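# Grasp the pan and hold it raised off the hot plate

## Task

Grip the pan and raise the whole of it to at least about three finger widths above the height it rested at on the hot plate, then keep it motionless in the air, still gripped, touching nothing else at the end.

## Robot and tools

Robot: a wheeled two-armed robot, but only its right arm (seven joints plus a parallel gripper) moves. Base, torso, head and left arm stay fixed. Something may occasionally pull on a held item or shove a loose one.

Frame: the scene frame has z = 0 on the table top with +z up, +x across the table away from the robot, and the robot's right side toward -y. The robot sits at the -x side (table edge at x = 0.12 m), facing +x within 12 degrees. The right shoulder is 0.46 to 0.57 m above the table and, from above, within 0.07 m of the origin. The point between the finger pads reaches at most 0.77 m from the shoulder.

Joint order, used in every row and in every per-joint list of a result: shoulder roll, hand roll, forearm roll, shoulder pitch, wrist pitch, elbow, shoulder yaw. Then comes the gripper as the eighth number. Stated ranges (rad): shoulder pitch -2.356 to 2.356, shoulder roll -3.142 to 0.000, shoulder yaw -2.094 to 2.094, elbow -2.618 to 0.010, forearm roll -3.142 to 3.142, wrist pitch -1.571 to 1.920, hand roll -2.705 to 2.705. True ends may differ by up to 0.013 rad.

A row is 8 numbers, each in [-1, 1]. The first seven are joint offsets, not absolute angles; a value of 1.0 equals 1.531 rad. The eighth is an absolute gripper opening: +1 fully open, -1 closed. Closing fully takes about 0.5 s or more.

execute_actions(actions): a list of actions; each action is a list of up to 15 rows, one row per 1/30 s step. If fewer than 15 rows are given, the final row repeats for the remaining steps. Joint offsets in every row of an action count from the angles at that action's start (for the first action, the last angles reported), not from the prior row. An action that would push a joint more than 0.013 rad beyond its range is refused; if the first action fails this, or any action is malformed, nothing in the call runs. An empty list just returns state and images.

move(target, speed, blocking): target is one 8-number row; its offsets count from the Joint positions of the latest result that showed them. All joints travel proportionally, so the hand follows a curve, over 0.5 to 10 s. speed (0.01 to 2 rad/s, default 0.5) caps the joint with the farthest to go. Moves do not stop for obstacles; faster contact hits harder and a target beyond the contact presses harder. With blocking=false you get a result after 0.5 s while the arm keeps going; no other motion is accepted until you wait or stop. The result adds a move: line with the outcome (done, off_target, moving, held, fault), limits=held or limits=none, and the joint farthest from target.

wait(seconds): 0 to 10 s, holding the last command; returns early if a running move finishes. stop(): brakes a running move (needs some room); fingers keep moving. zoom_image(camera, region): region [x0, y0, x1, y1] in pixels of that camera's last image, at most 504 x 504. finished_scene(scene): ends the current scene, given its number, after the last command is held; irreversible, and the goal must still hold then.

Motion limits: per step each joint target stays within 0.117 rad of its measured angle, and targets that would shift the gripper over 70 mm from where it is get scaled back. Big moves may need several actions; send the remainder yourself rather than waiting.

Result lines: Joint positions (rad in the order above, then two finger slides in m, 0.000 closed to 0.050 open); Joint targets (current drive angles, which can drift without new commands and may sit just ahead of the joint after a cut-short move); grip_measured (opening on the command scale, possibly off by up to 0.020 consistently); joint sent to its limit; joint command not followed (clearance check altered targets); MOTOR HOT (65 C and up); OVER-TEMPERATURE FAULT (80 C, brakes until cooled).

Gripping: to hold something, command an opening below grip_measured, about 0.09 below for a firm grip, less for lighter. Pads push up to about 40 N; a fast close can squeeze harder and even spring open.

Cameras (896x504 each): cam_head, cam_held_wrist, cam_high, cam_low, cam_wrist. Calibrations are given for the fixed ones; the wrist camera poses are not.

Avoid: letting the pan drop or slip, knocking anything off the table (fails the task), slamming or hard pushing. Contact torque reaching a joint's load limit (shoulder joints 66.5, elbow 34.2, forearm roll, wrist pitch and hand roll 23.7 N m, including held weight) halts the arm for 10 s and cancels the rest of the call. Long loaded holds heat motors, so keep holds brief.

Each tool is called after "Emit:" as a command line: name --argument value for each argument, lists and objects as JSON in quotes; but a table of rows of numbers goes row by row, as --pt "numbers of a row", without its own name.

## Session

Emit:
execute_actions --actions '[]'

Scene clock: 0.00 s.
grip_measured=+0.98
Joint names: [shoulder roll, hand roll, forearm roll, shoulder pitch, wrist pitch, elbow, shoulder yaw]
Joint positions: [-1.224 -0.356  1.447 -0.969 -0.647 -2.019  0.675  0.05   0.05 ]
Joint targets: [-1.224 -0.356 1.447 -0.969 -0.647 -2.019 0.675 0.050 0.050]

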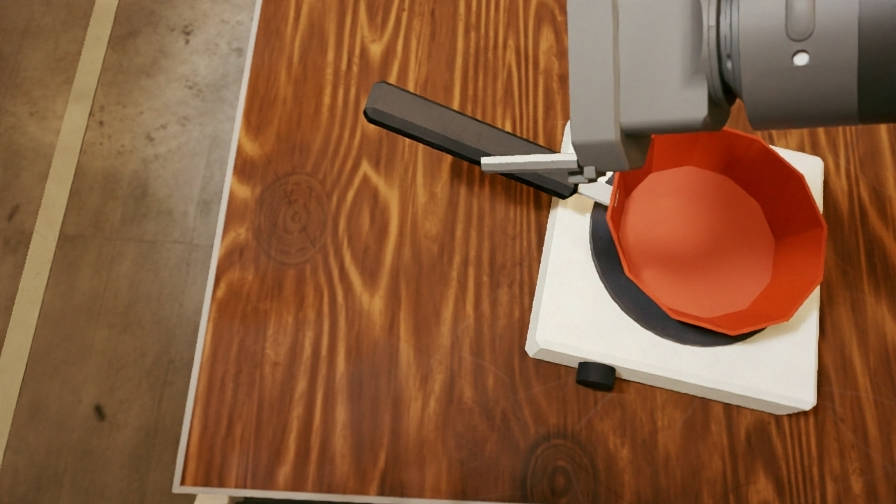

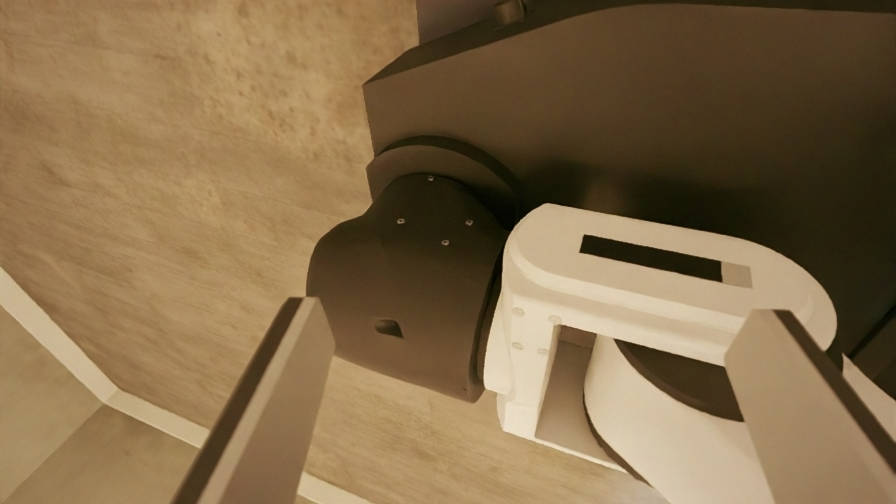

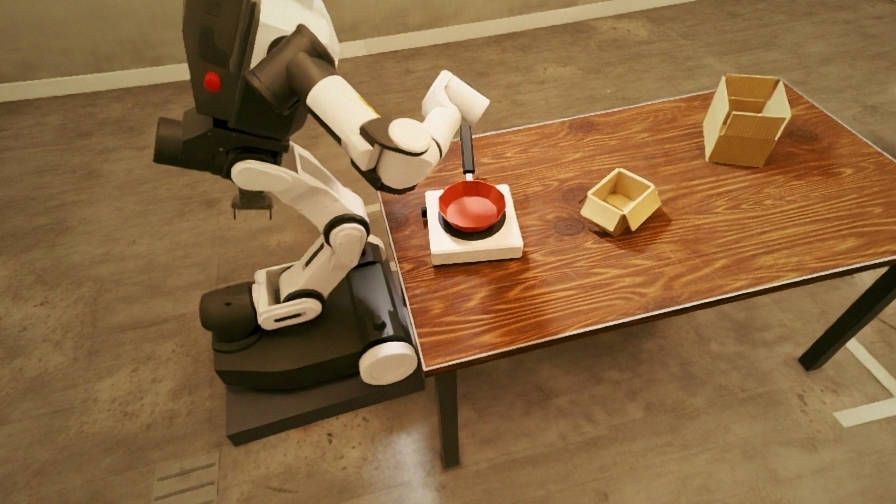

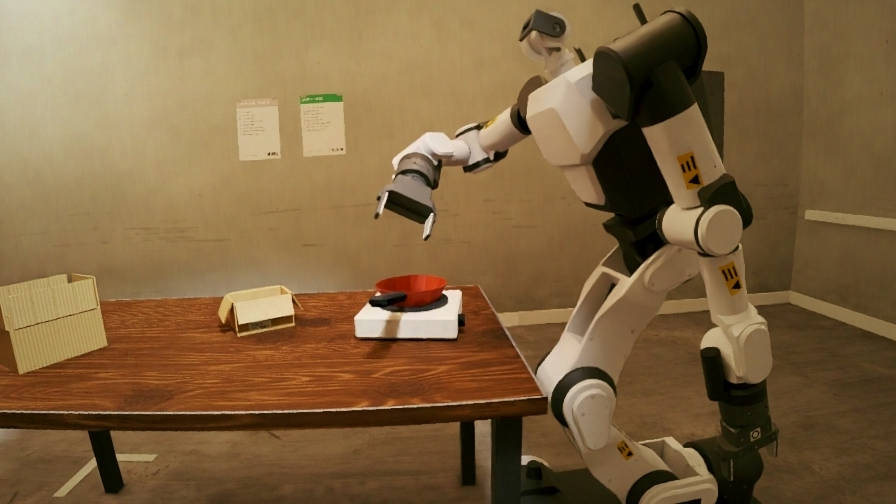

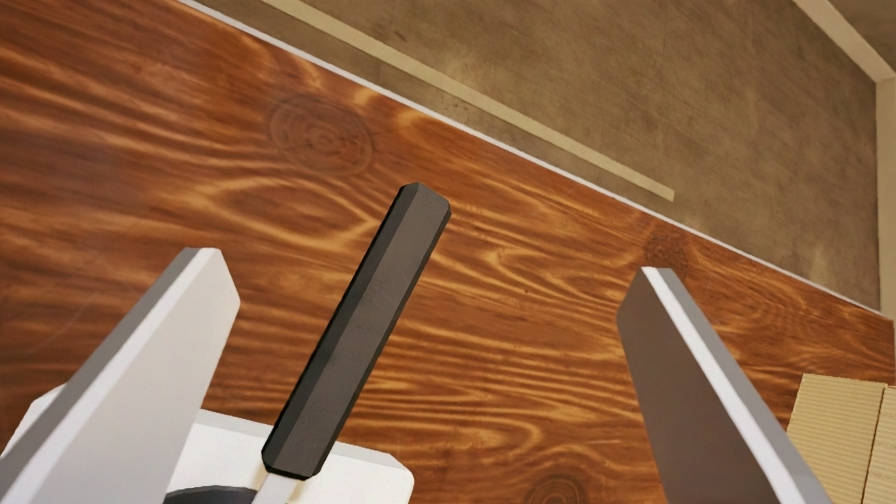

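Emit:
zoom_image --camera "cam_head" --region '[540, 110, 850, 420]'

Emit:
zoom_image --camera "cam_low" --region '[345, 225, 485, 355]'

Emit:
zoom_image --camera "cam_high" --region '[410, 120, 550, 280]'

Region (540, 110, 850, 420) of cam_head's 896x504 image, scaled by 1.626, with more detail than that image has.

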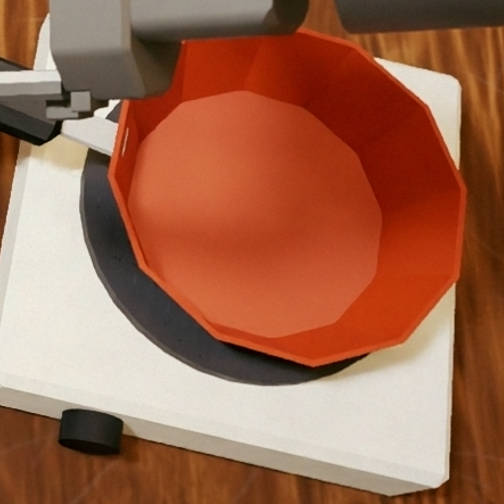

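Region (345, 225, 485, 355) of cam_low's 896x504 image, scaled by 3.600, with more detail than that image has; it fills the top 468 rows of this view, and the rest is white.

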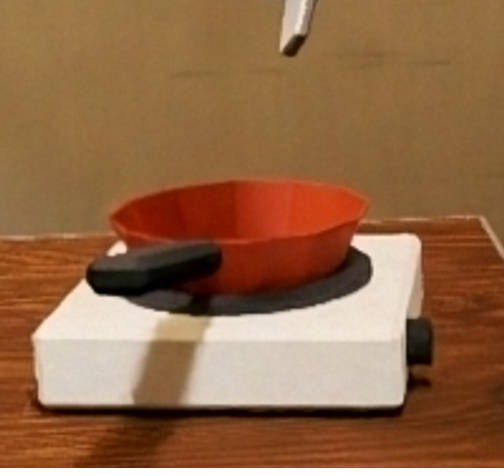

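Region (410, 120, 550, 280) of cam_high's 896x504 image, scaled by 3.150, with more detail than that image has; it fills the left 441 columns of this view, and the rest is white.

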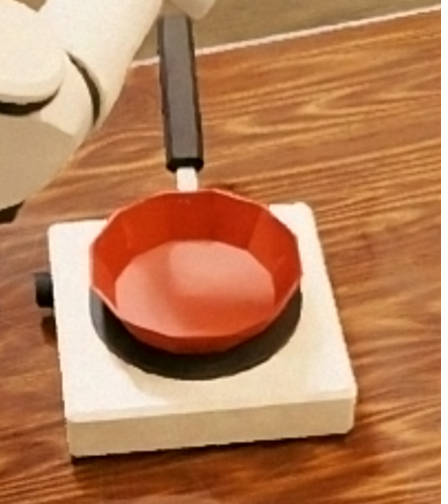

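Emit:
move --target '[0.406, 0.3105, 0.1753, -0.7128, -0.5325, 0.1616, 0.7991, -0.4]' --speed 0.9

Scene clock: 57.63 s.
grip_measured=-0.40
Joint names: [shoulder roll, hand roll, forearm roll, shoulder pitch, wrist pitch, elbow, shoulder yaw]
Joint positions: [-0.603  0.119  1.715 -2.059 -1.462 -1.772  1.897  0.015  0.015]
Joint targets: [-0.603 0.119 1.715 -2.060 -1.462 -1.772 1.898 0.015 0.015]
move: done; limits=none; farthest joint: the shoulder pitch, 0.001 radians from its target (1.091 radians at the start)

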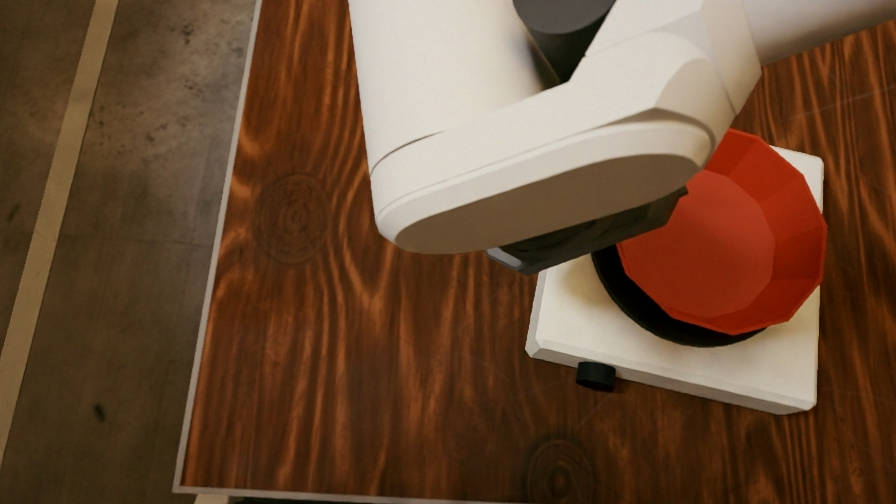

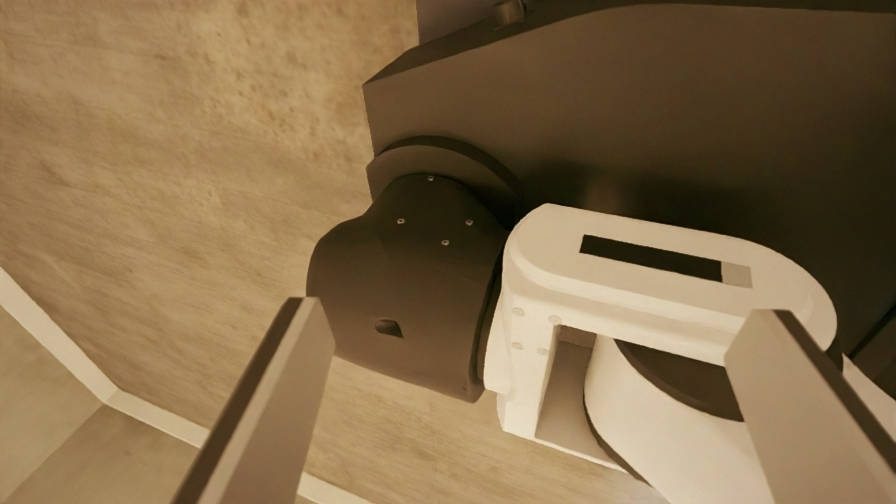

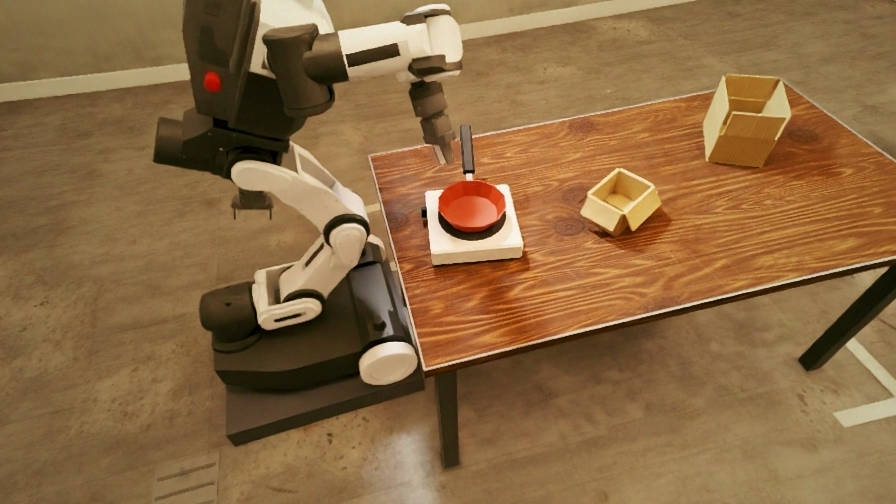

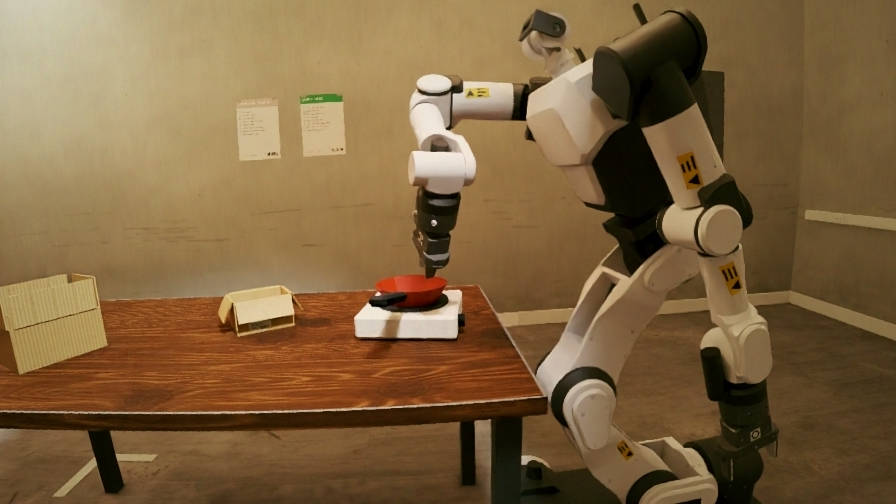

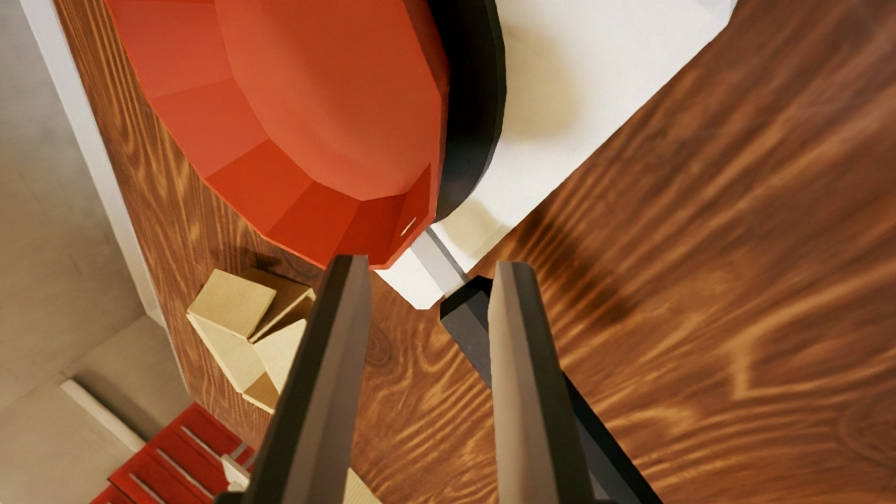

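Emit:
zoom_image --camera "cam_wrist" --region '[320, 30, 560, 290]'

Emit:
zoom_image --camera "cam_high" --region '[390, 70, 540, 250]'

Emit:
zoom_image --camera "cam_low" --region '[350, 140, 500, 330]'

Region (320, 30, 560, 290) of cam_wrist's 896x504 image, scaled by 1.938, with more detail than that image has; it fills the left 465 columns of this view, and the rest is white.

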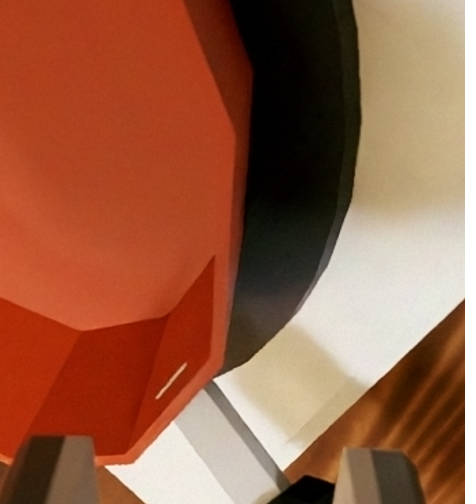

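Region (390, 70, 540, 250) of cam_high's 896x504 image, scaled by 2.800, with more detail than that image has.

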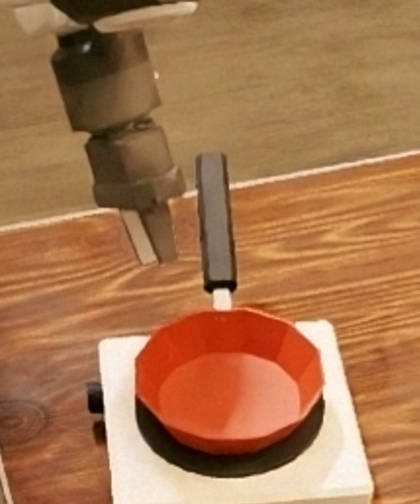

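Region (350, 140, 500, 330) of cam_low's 896x504 image, scaled by 2.653, with more detail than that image has; it fills the left 398 columns of this view, and the rest is white.

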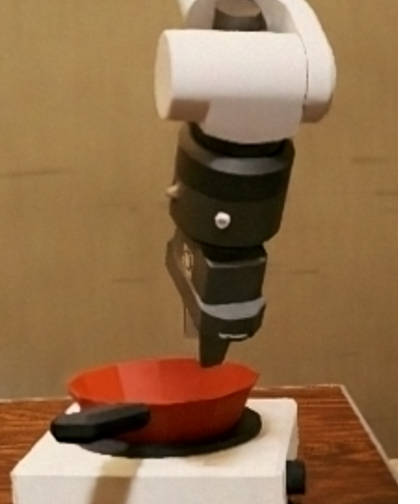

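Emit:
zoom_image --camera "cam_high" --region '[420, 130, 500, 210]'

Emit:
zoom_image --camera "cam_low" --region '[380, 235, 470, 325]'

Region (420, 130, 500, 210) of cam_high's 896x504 image, scaled by 6.300, with more detail than that image has.

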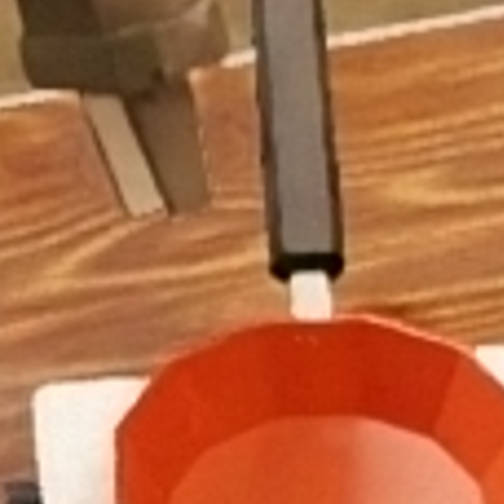

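Region (380, 235, 470, 325) of cam_low's 896x504 image, scaled by 5.600, with more detail than that image has.

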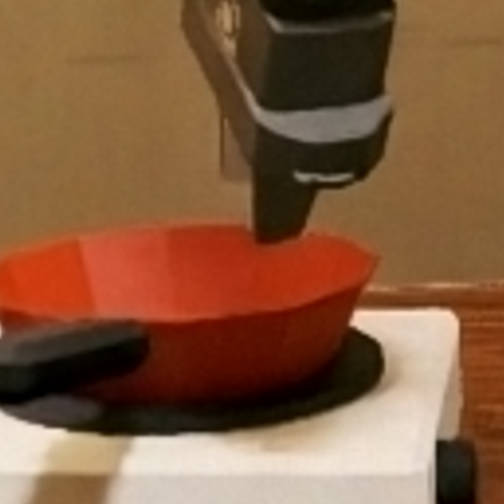

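Emit:
move --target '[-0.0342, 0.0452, 0.1225, 0.1252, 0.0942, 0.0678, 0.0376, -0.5]' --speed 0.18

Scene clock: 88.73 s.
grip_measured=-0.50
Joint names: [shoulder roll, hand roll, forearm roll, shoulder pitch, wrist pitch, elbow, shoulder yaw]
Joint positions: [-0.655  0.188  1.903 -1.868 -1.318 -1.668  1.955  0.013  0.013]
Joint targets: [-0.655 0.188 1.903 -1.868 -1.318 -1.668 1.955 0.013 0.013]
move: done; limits=none; farthest joint: the shoulder pitch, 0.001 radians from its target (0.192 radians at the start)

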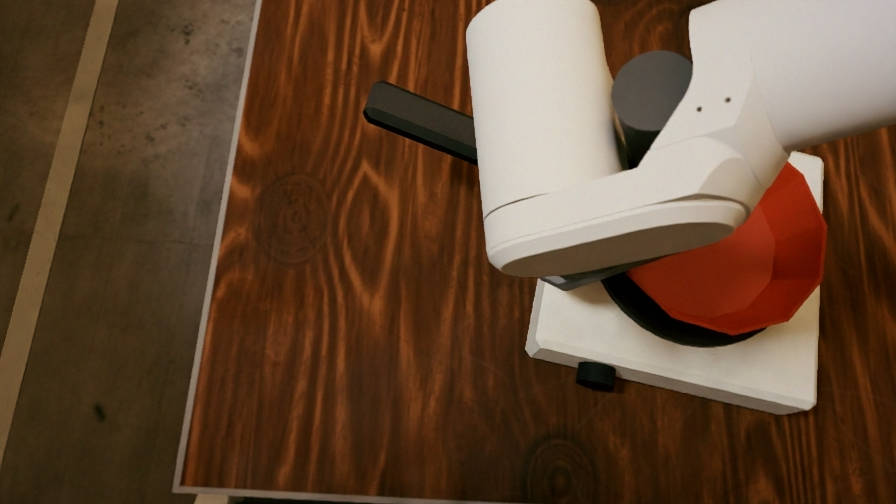

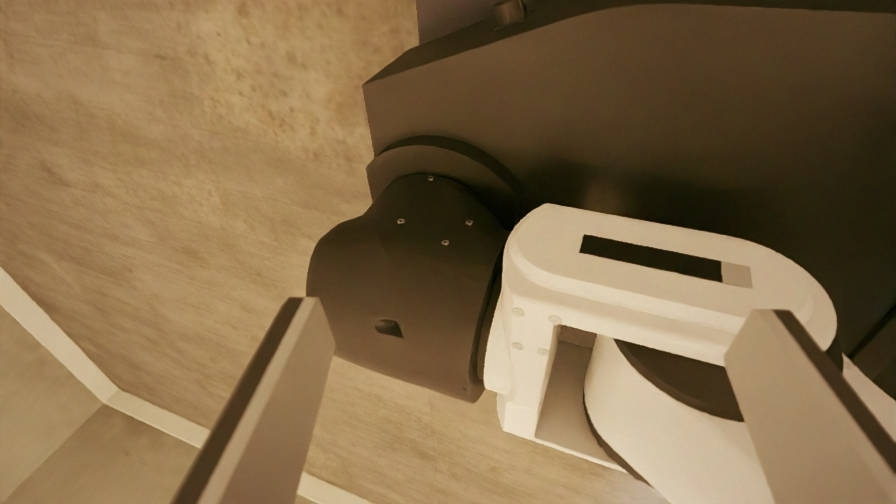

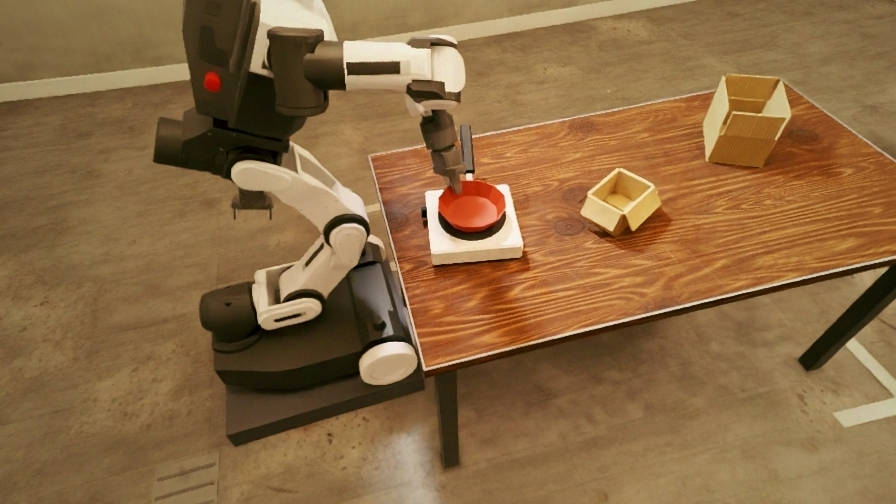

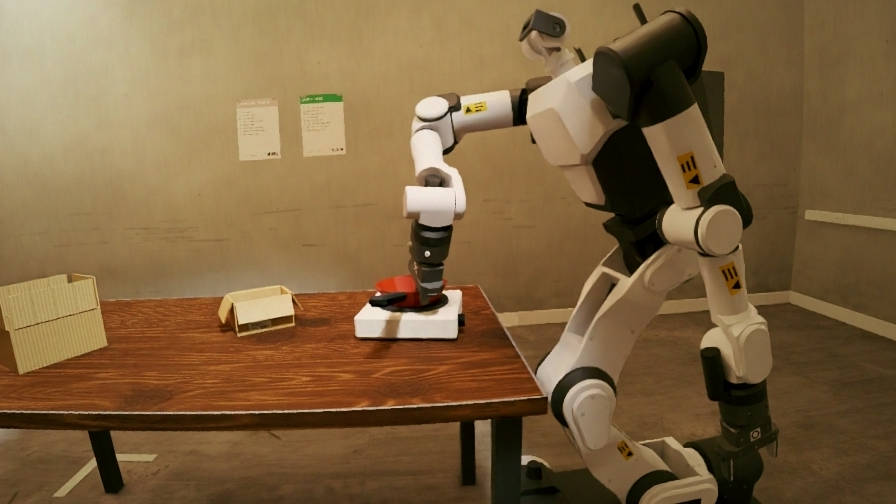

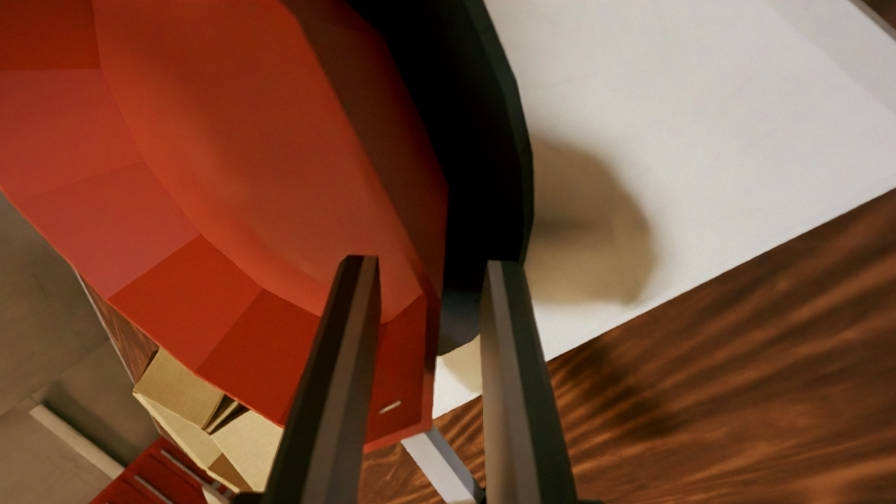

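Emit:
execute_actions --actions '[]'

Scene clock: 97.37 s.
grip_measured=-0.50
Joint names: [shoulder roll, hand roll, forearm roll, shoulder pitch, wrist pitch, elbow, shoulder yaw]
Joint positions: [-0.655  0.188  1.903 -1.868 -1.318 -1.668  1.955  0.013  0.013]
Joint targets: [-0.655 0.188 1.903 -1.868 -1.318 -1.668 1.955 0.013 0.013]

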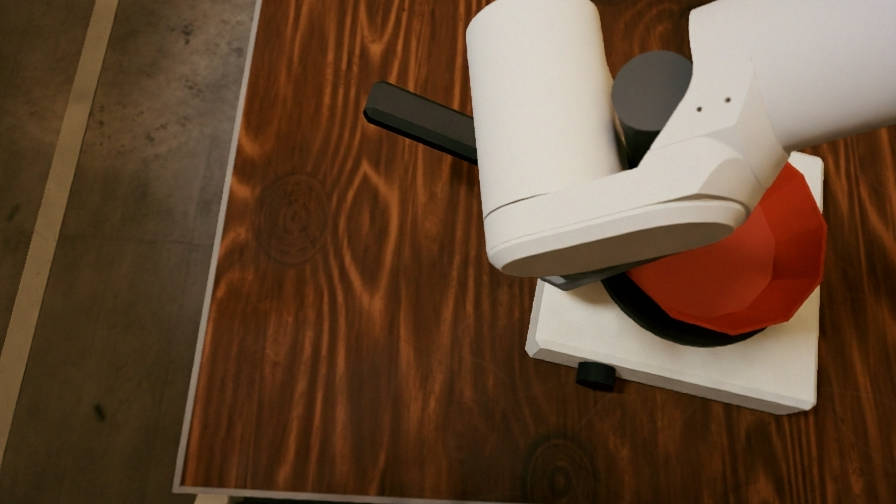

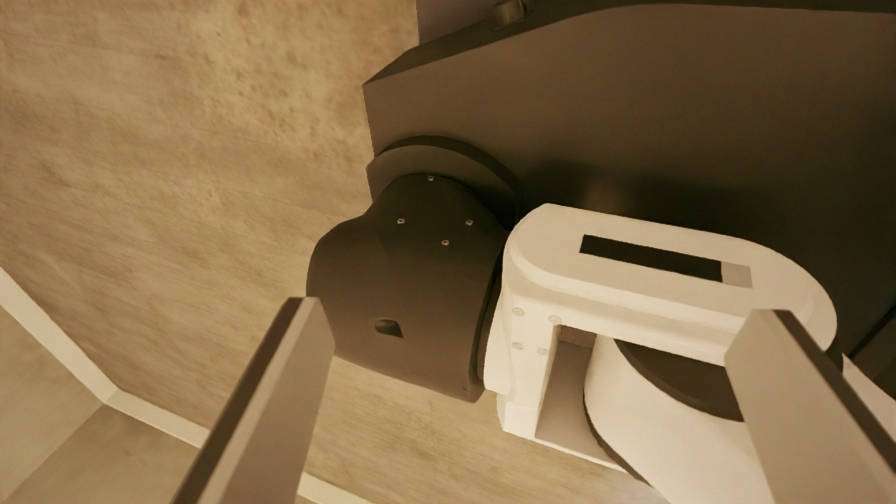

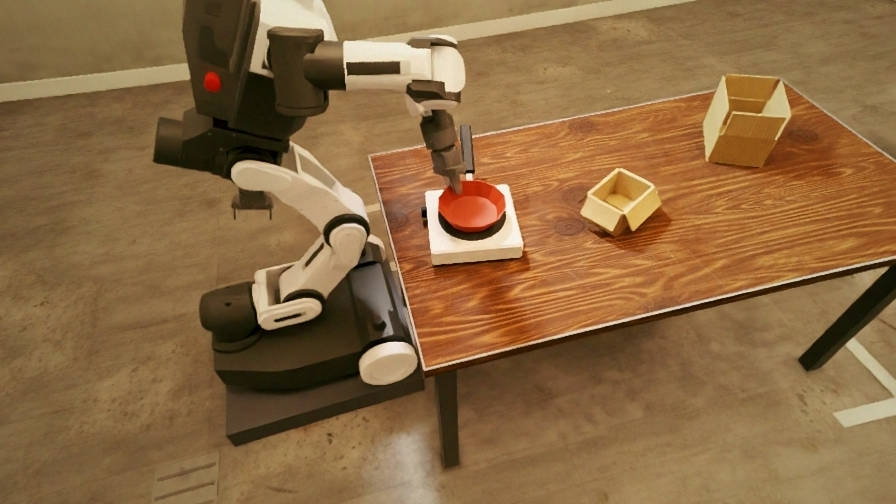

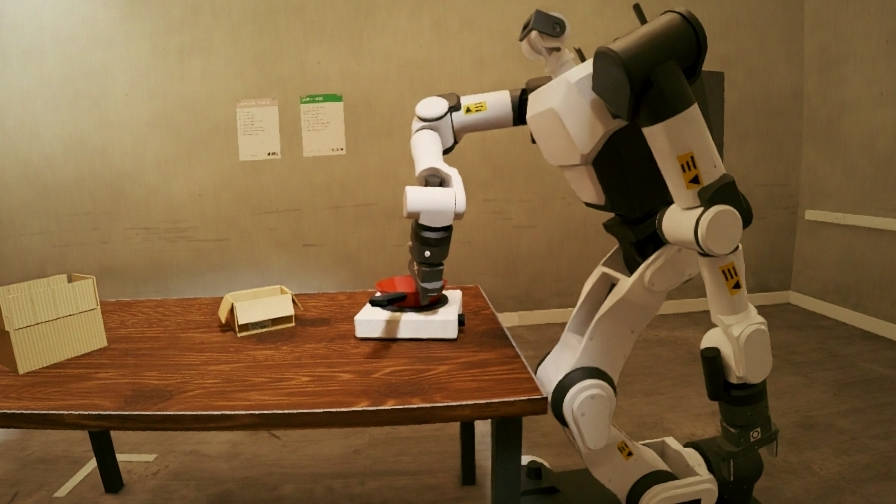

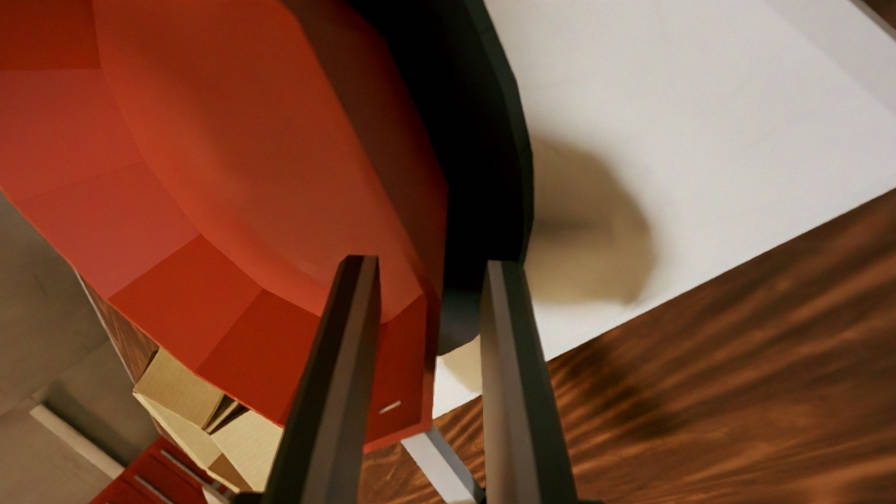

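Emit:
zoom_image --camera "cam_low" --region '[350, 230, 490, 340]'

Emit:
zoom_image --camera "cam_high" --region '[410, 120, 540, 250]'

Region (350, 230, 490, 340) of cam_low's 896x504 image, scaled by 3.600, with more detail than that image has; it fills the top 396 rows of this view, and the rest is white.

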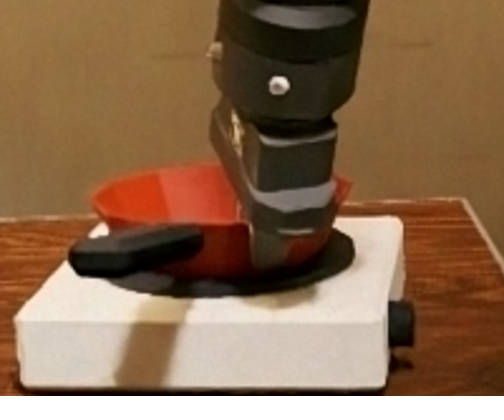

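Region (410, 120, 540, 250) of cam_high's 896x504 image, scaled by 3.877, with more detail than that image has.

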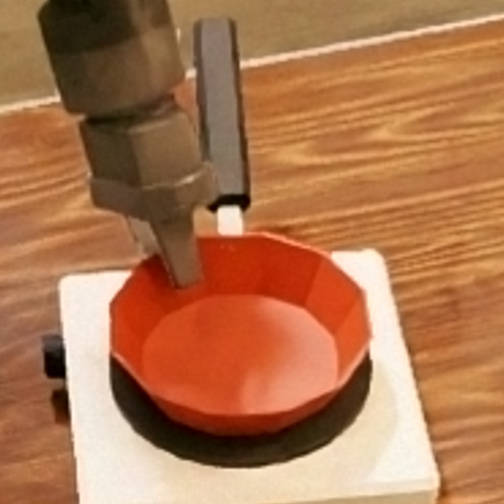

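Emit:
execute_actions --actions '[[[0,0,0,0,0,0,0,-0.53],[0,0,0,0,0,0,0,-0.56],[0.0001,0.0004,0.0008,0.0011,0.0006,0.0010,0.0002,-0.59],[0.0002,0.0008,0.0017,0.0021,0.0011,0.0021,0.0003,-0.62],[0.0003,0.0013,0.0025,0.0032,0.0017,0.0031,0.0005,-0.65],[0.0004,0.0017,0.0034,0.0043,0.0023,0.0041,0.0006,-0.68],[0.0005,0.0021,0.0042,0.0053,0.0028,0.0052,0.0008,-0.70],[0.0006,0.0025,0.0051,0.0064,0.0034,0.0062,0.0010,-0.72],[0.0006,0.0029,0.0059,0.0075,0.0040,0.0072,0.0011,-0.74],[0.0007,0.0033,0.0067,0.0085,0.0045,0.0083,0.0013,-0.75],[0.0008,0.0038,0.0076,0.0096,0.0051,0.0093,0.0014,-0.76],[0.0009,0.0042,0.0084,0.0107,0.0057,0.0103,0.0016,-0.76],[0.0010,0.0046,0.0093,0.0117,0.0062,0.0114,0.0017,-0.76],[0.0011,0.0050,0.0101,0.0128,0.0068,0.0124,0.0019,-0.76],[0.0011,0.0050,0.0101,0.0128,0.0068,0.0124,0.0019,-0.76]]]'

Scene clock: 120.50 s.
grip_measured=-0.76
Joint names: [shoulder roll, hand roll, forearm roll, shoulder pitch, wrist pitch, elbow, shoulder yaw]
Joint positions: [-0.654  0.196  1.918 -1.849 -1.308 -1.649  1.958  0.006  0.006]
Joint targets: [-0.653 0.196 1.918 -1.848 -1.308 -1.649 1.958 0.006 0.006]

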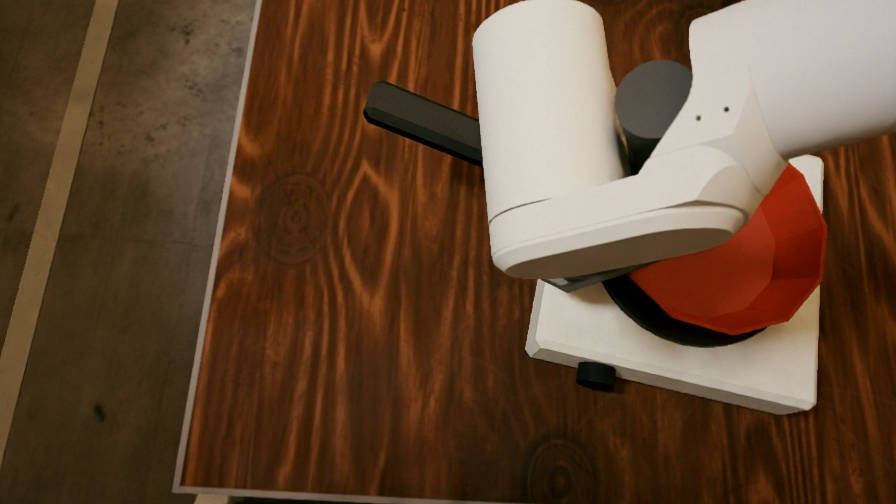

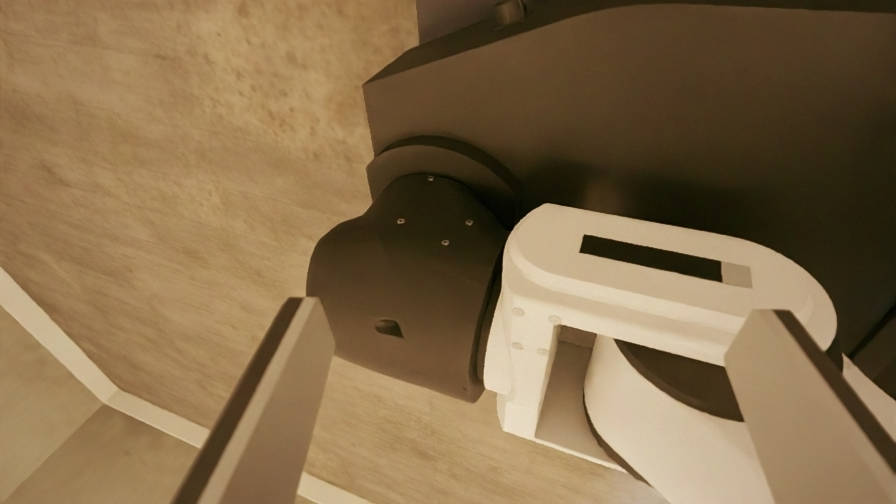

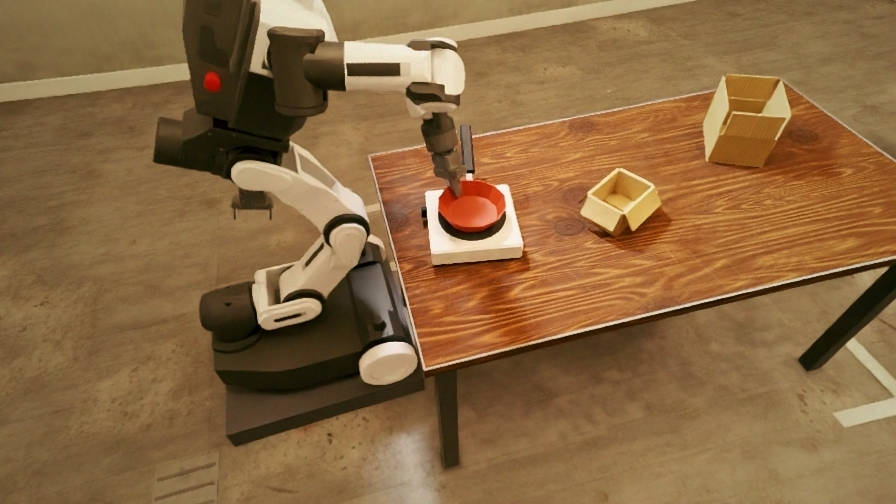

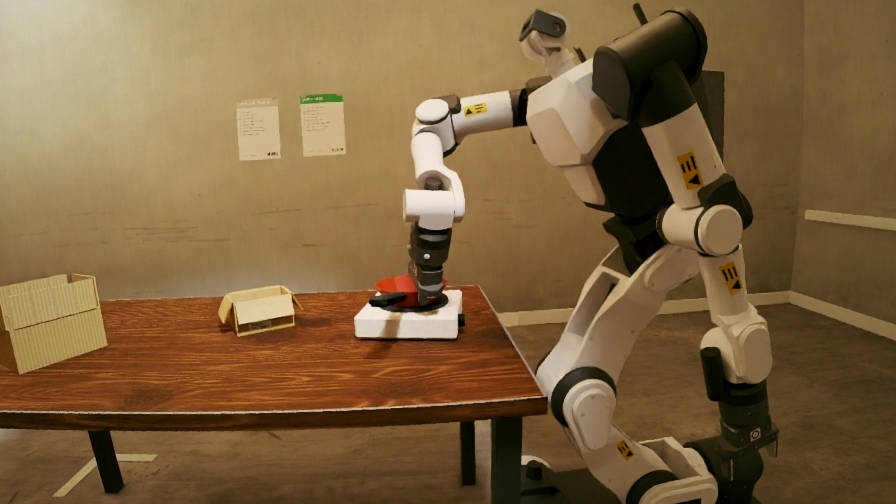

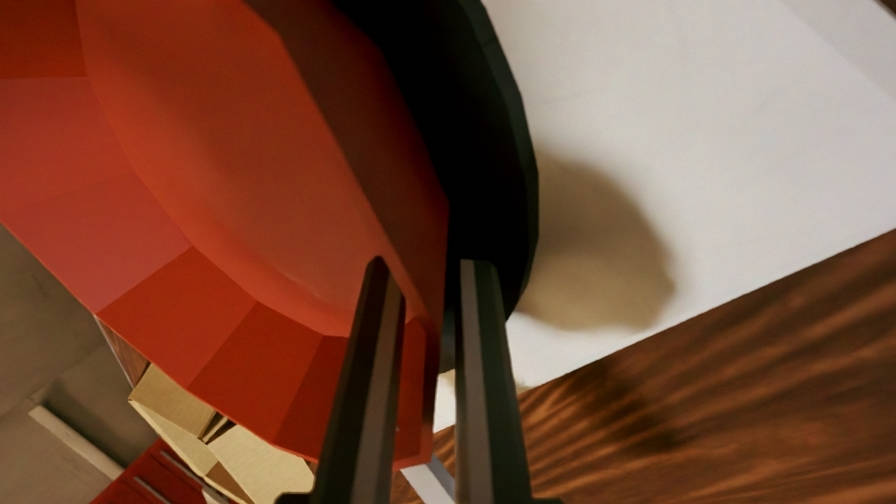

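Emit:
zoom_image --camera "cam_low" --region '[370, 250, 470, 320]'

Emit:
zoom_image --camera "cam_high" --region '[425, 150, 515, 240]'

Region (370, 250, 470, 320) of cam_low's 896x504 image, scaled by 5.040, with more detail than that image has; it fills the top 353 rows of this view, and the rest is white.

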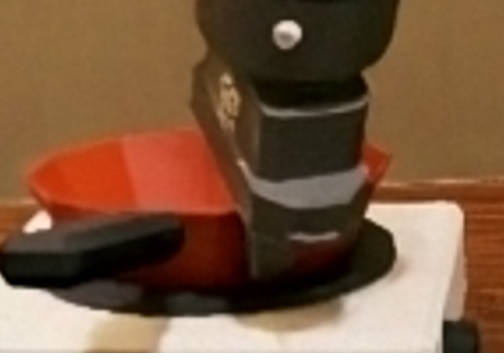

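Region (425, 150, 515, 240) of cam_high's 896x504 image, scaled by 5.600, with more detail than that image has.

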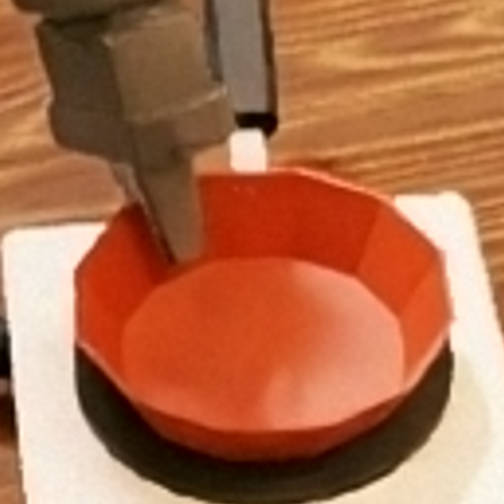

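Emit:
execute_actions --actions '[[[0.0001,0.0003,0.0006,0.0008,0.0004,0.0008,0.0001,-0.77],[0.0002,0.0006,0.0013,0.0016,0.0009,0.0016,0.0003,-0.78],[0.0002,0.0009,0.0019,0.0024,0.0013,0.0023,0.0004,-0.79],[0.0003,0.0013,0.0025,0.0032,0.0017,0.0031,0.0005,-0.80],[0.0004,0.0016,0.0031,0.0040,0.0021,0.0039,0.0006,-0.81],[0.0005,0.0019,0.0038,0.0048,0.0026,0.0047,0.0008,-0.82],[0.0005,0.0022,0.0044,0.0056,0.0030,0.0054,0.0009,-0.83],[0.0006,0.0025,0.0050,0.0064,0.0034,0.0062,0.0010,-0.84],[0.0006,0.0025,0.0050,0.0064,0.0034,0.0062,0.0010,-0.85],[0.0006,0.0025,0.0050,0.0064,0.0034,0.0062,0.0010,-0.86],[0.0006,0.0025,0.0050,0.0064,0.0034,0.0062,0.0010,-0.87],[0.0006,0.0025,0.0050,0.0064,0.0034,0.0062,0.0010,-0.88],[0.0006,0.0025,0.0050,0.0064,0.0034,0.0062,0.0010,-0.89],[0.0006,0.0025,0.0050,0.0064,0.0034,0.0062,0.0010,-0.90],[0.0006,0.0025,0.0050,0.0064,0.0034,0.0062,0.0010,-0.91]],[[0,0,0,0,0,0,0,-0.92],[0,0,0,0,0,0,0,-0.93],[0,0,0,0,0,0,0,-0.94],[0,0,0,0,0,0,0,-0.95],[0,0,0,0,0,0,0,-0.96],[0,0,0,0,0,0,0,-0.97],[0,0,0,0,0,0,0,-0.98],[0,0,0,0,0,0,0,-0.99],[0,0,0,0,0,0,0,-1.0]]]'

Scene clock: 128.37 s.
grip_measured=-0.97
Joint names: [shoulder roll, hand roll, forearm roll, shoulder pitch, wrist pitch, elbow, shoulder yaw]
Joint positions: [-0.653  0.199  1.926 -1.839 -1.302 -1.64   1.959  0.001  0.001]
Joint targets: [-0.653 0.199 1.926 -1.839 -1.303 -1.640 1.959 -0.000 -0.000]

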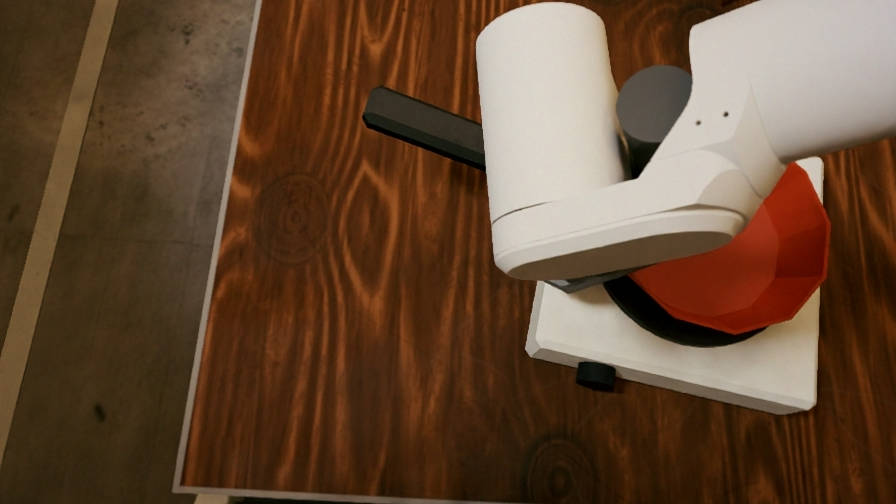

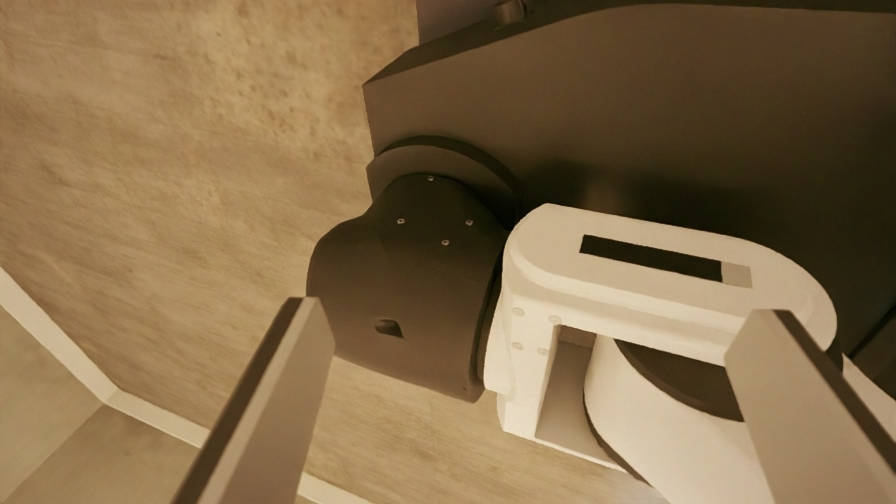

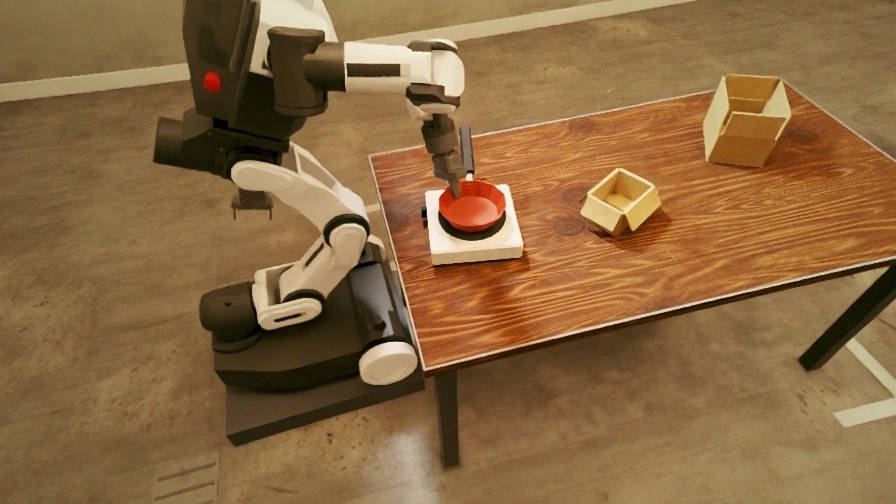

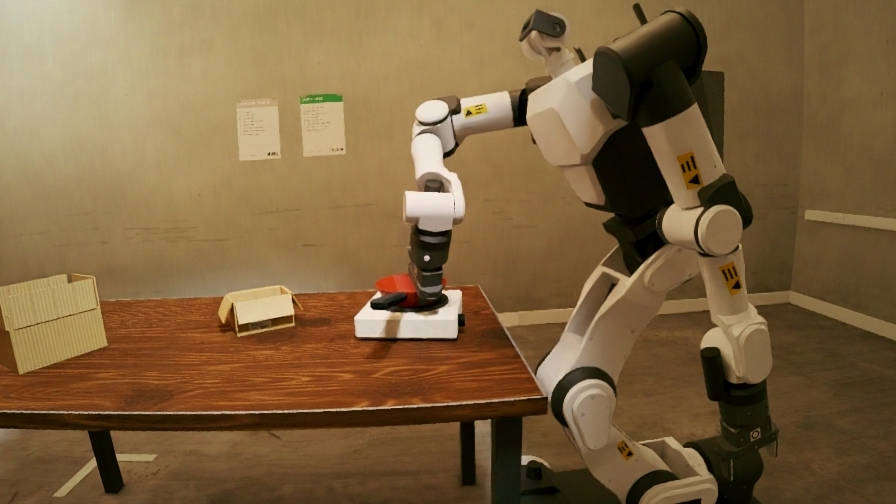

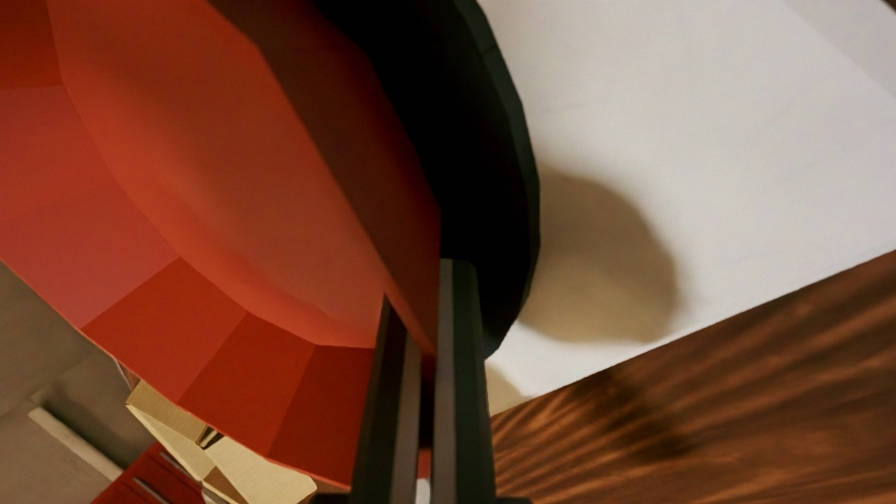

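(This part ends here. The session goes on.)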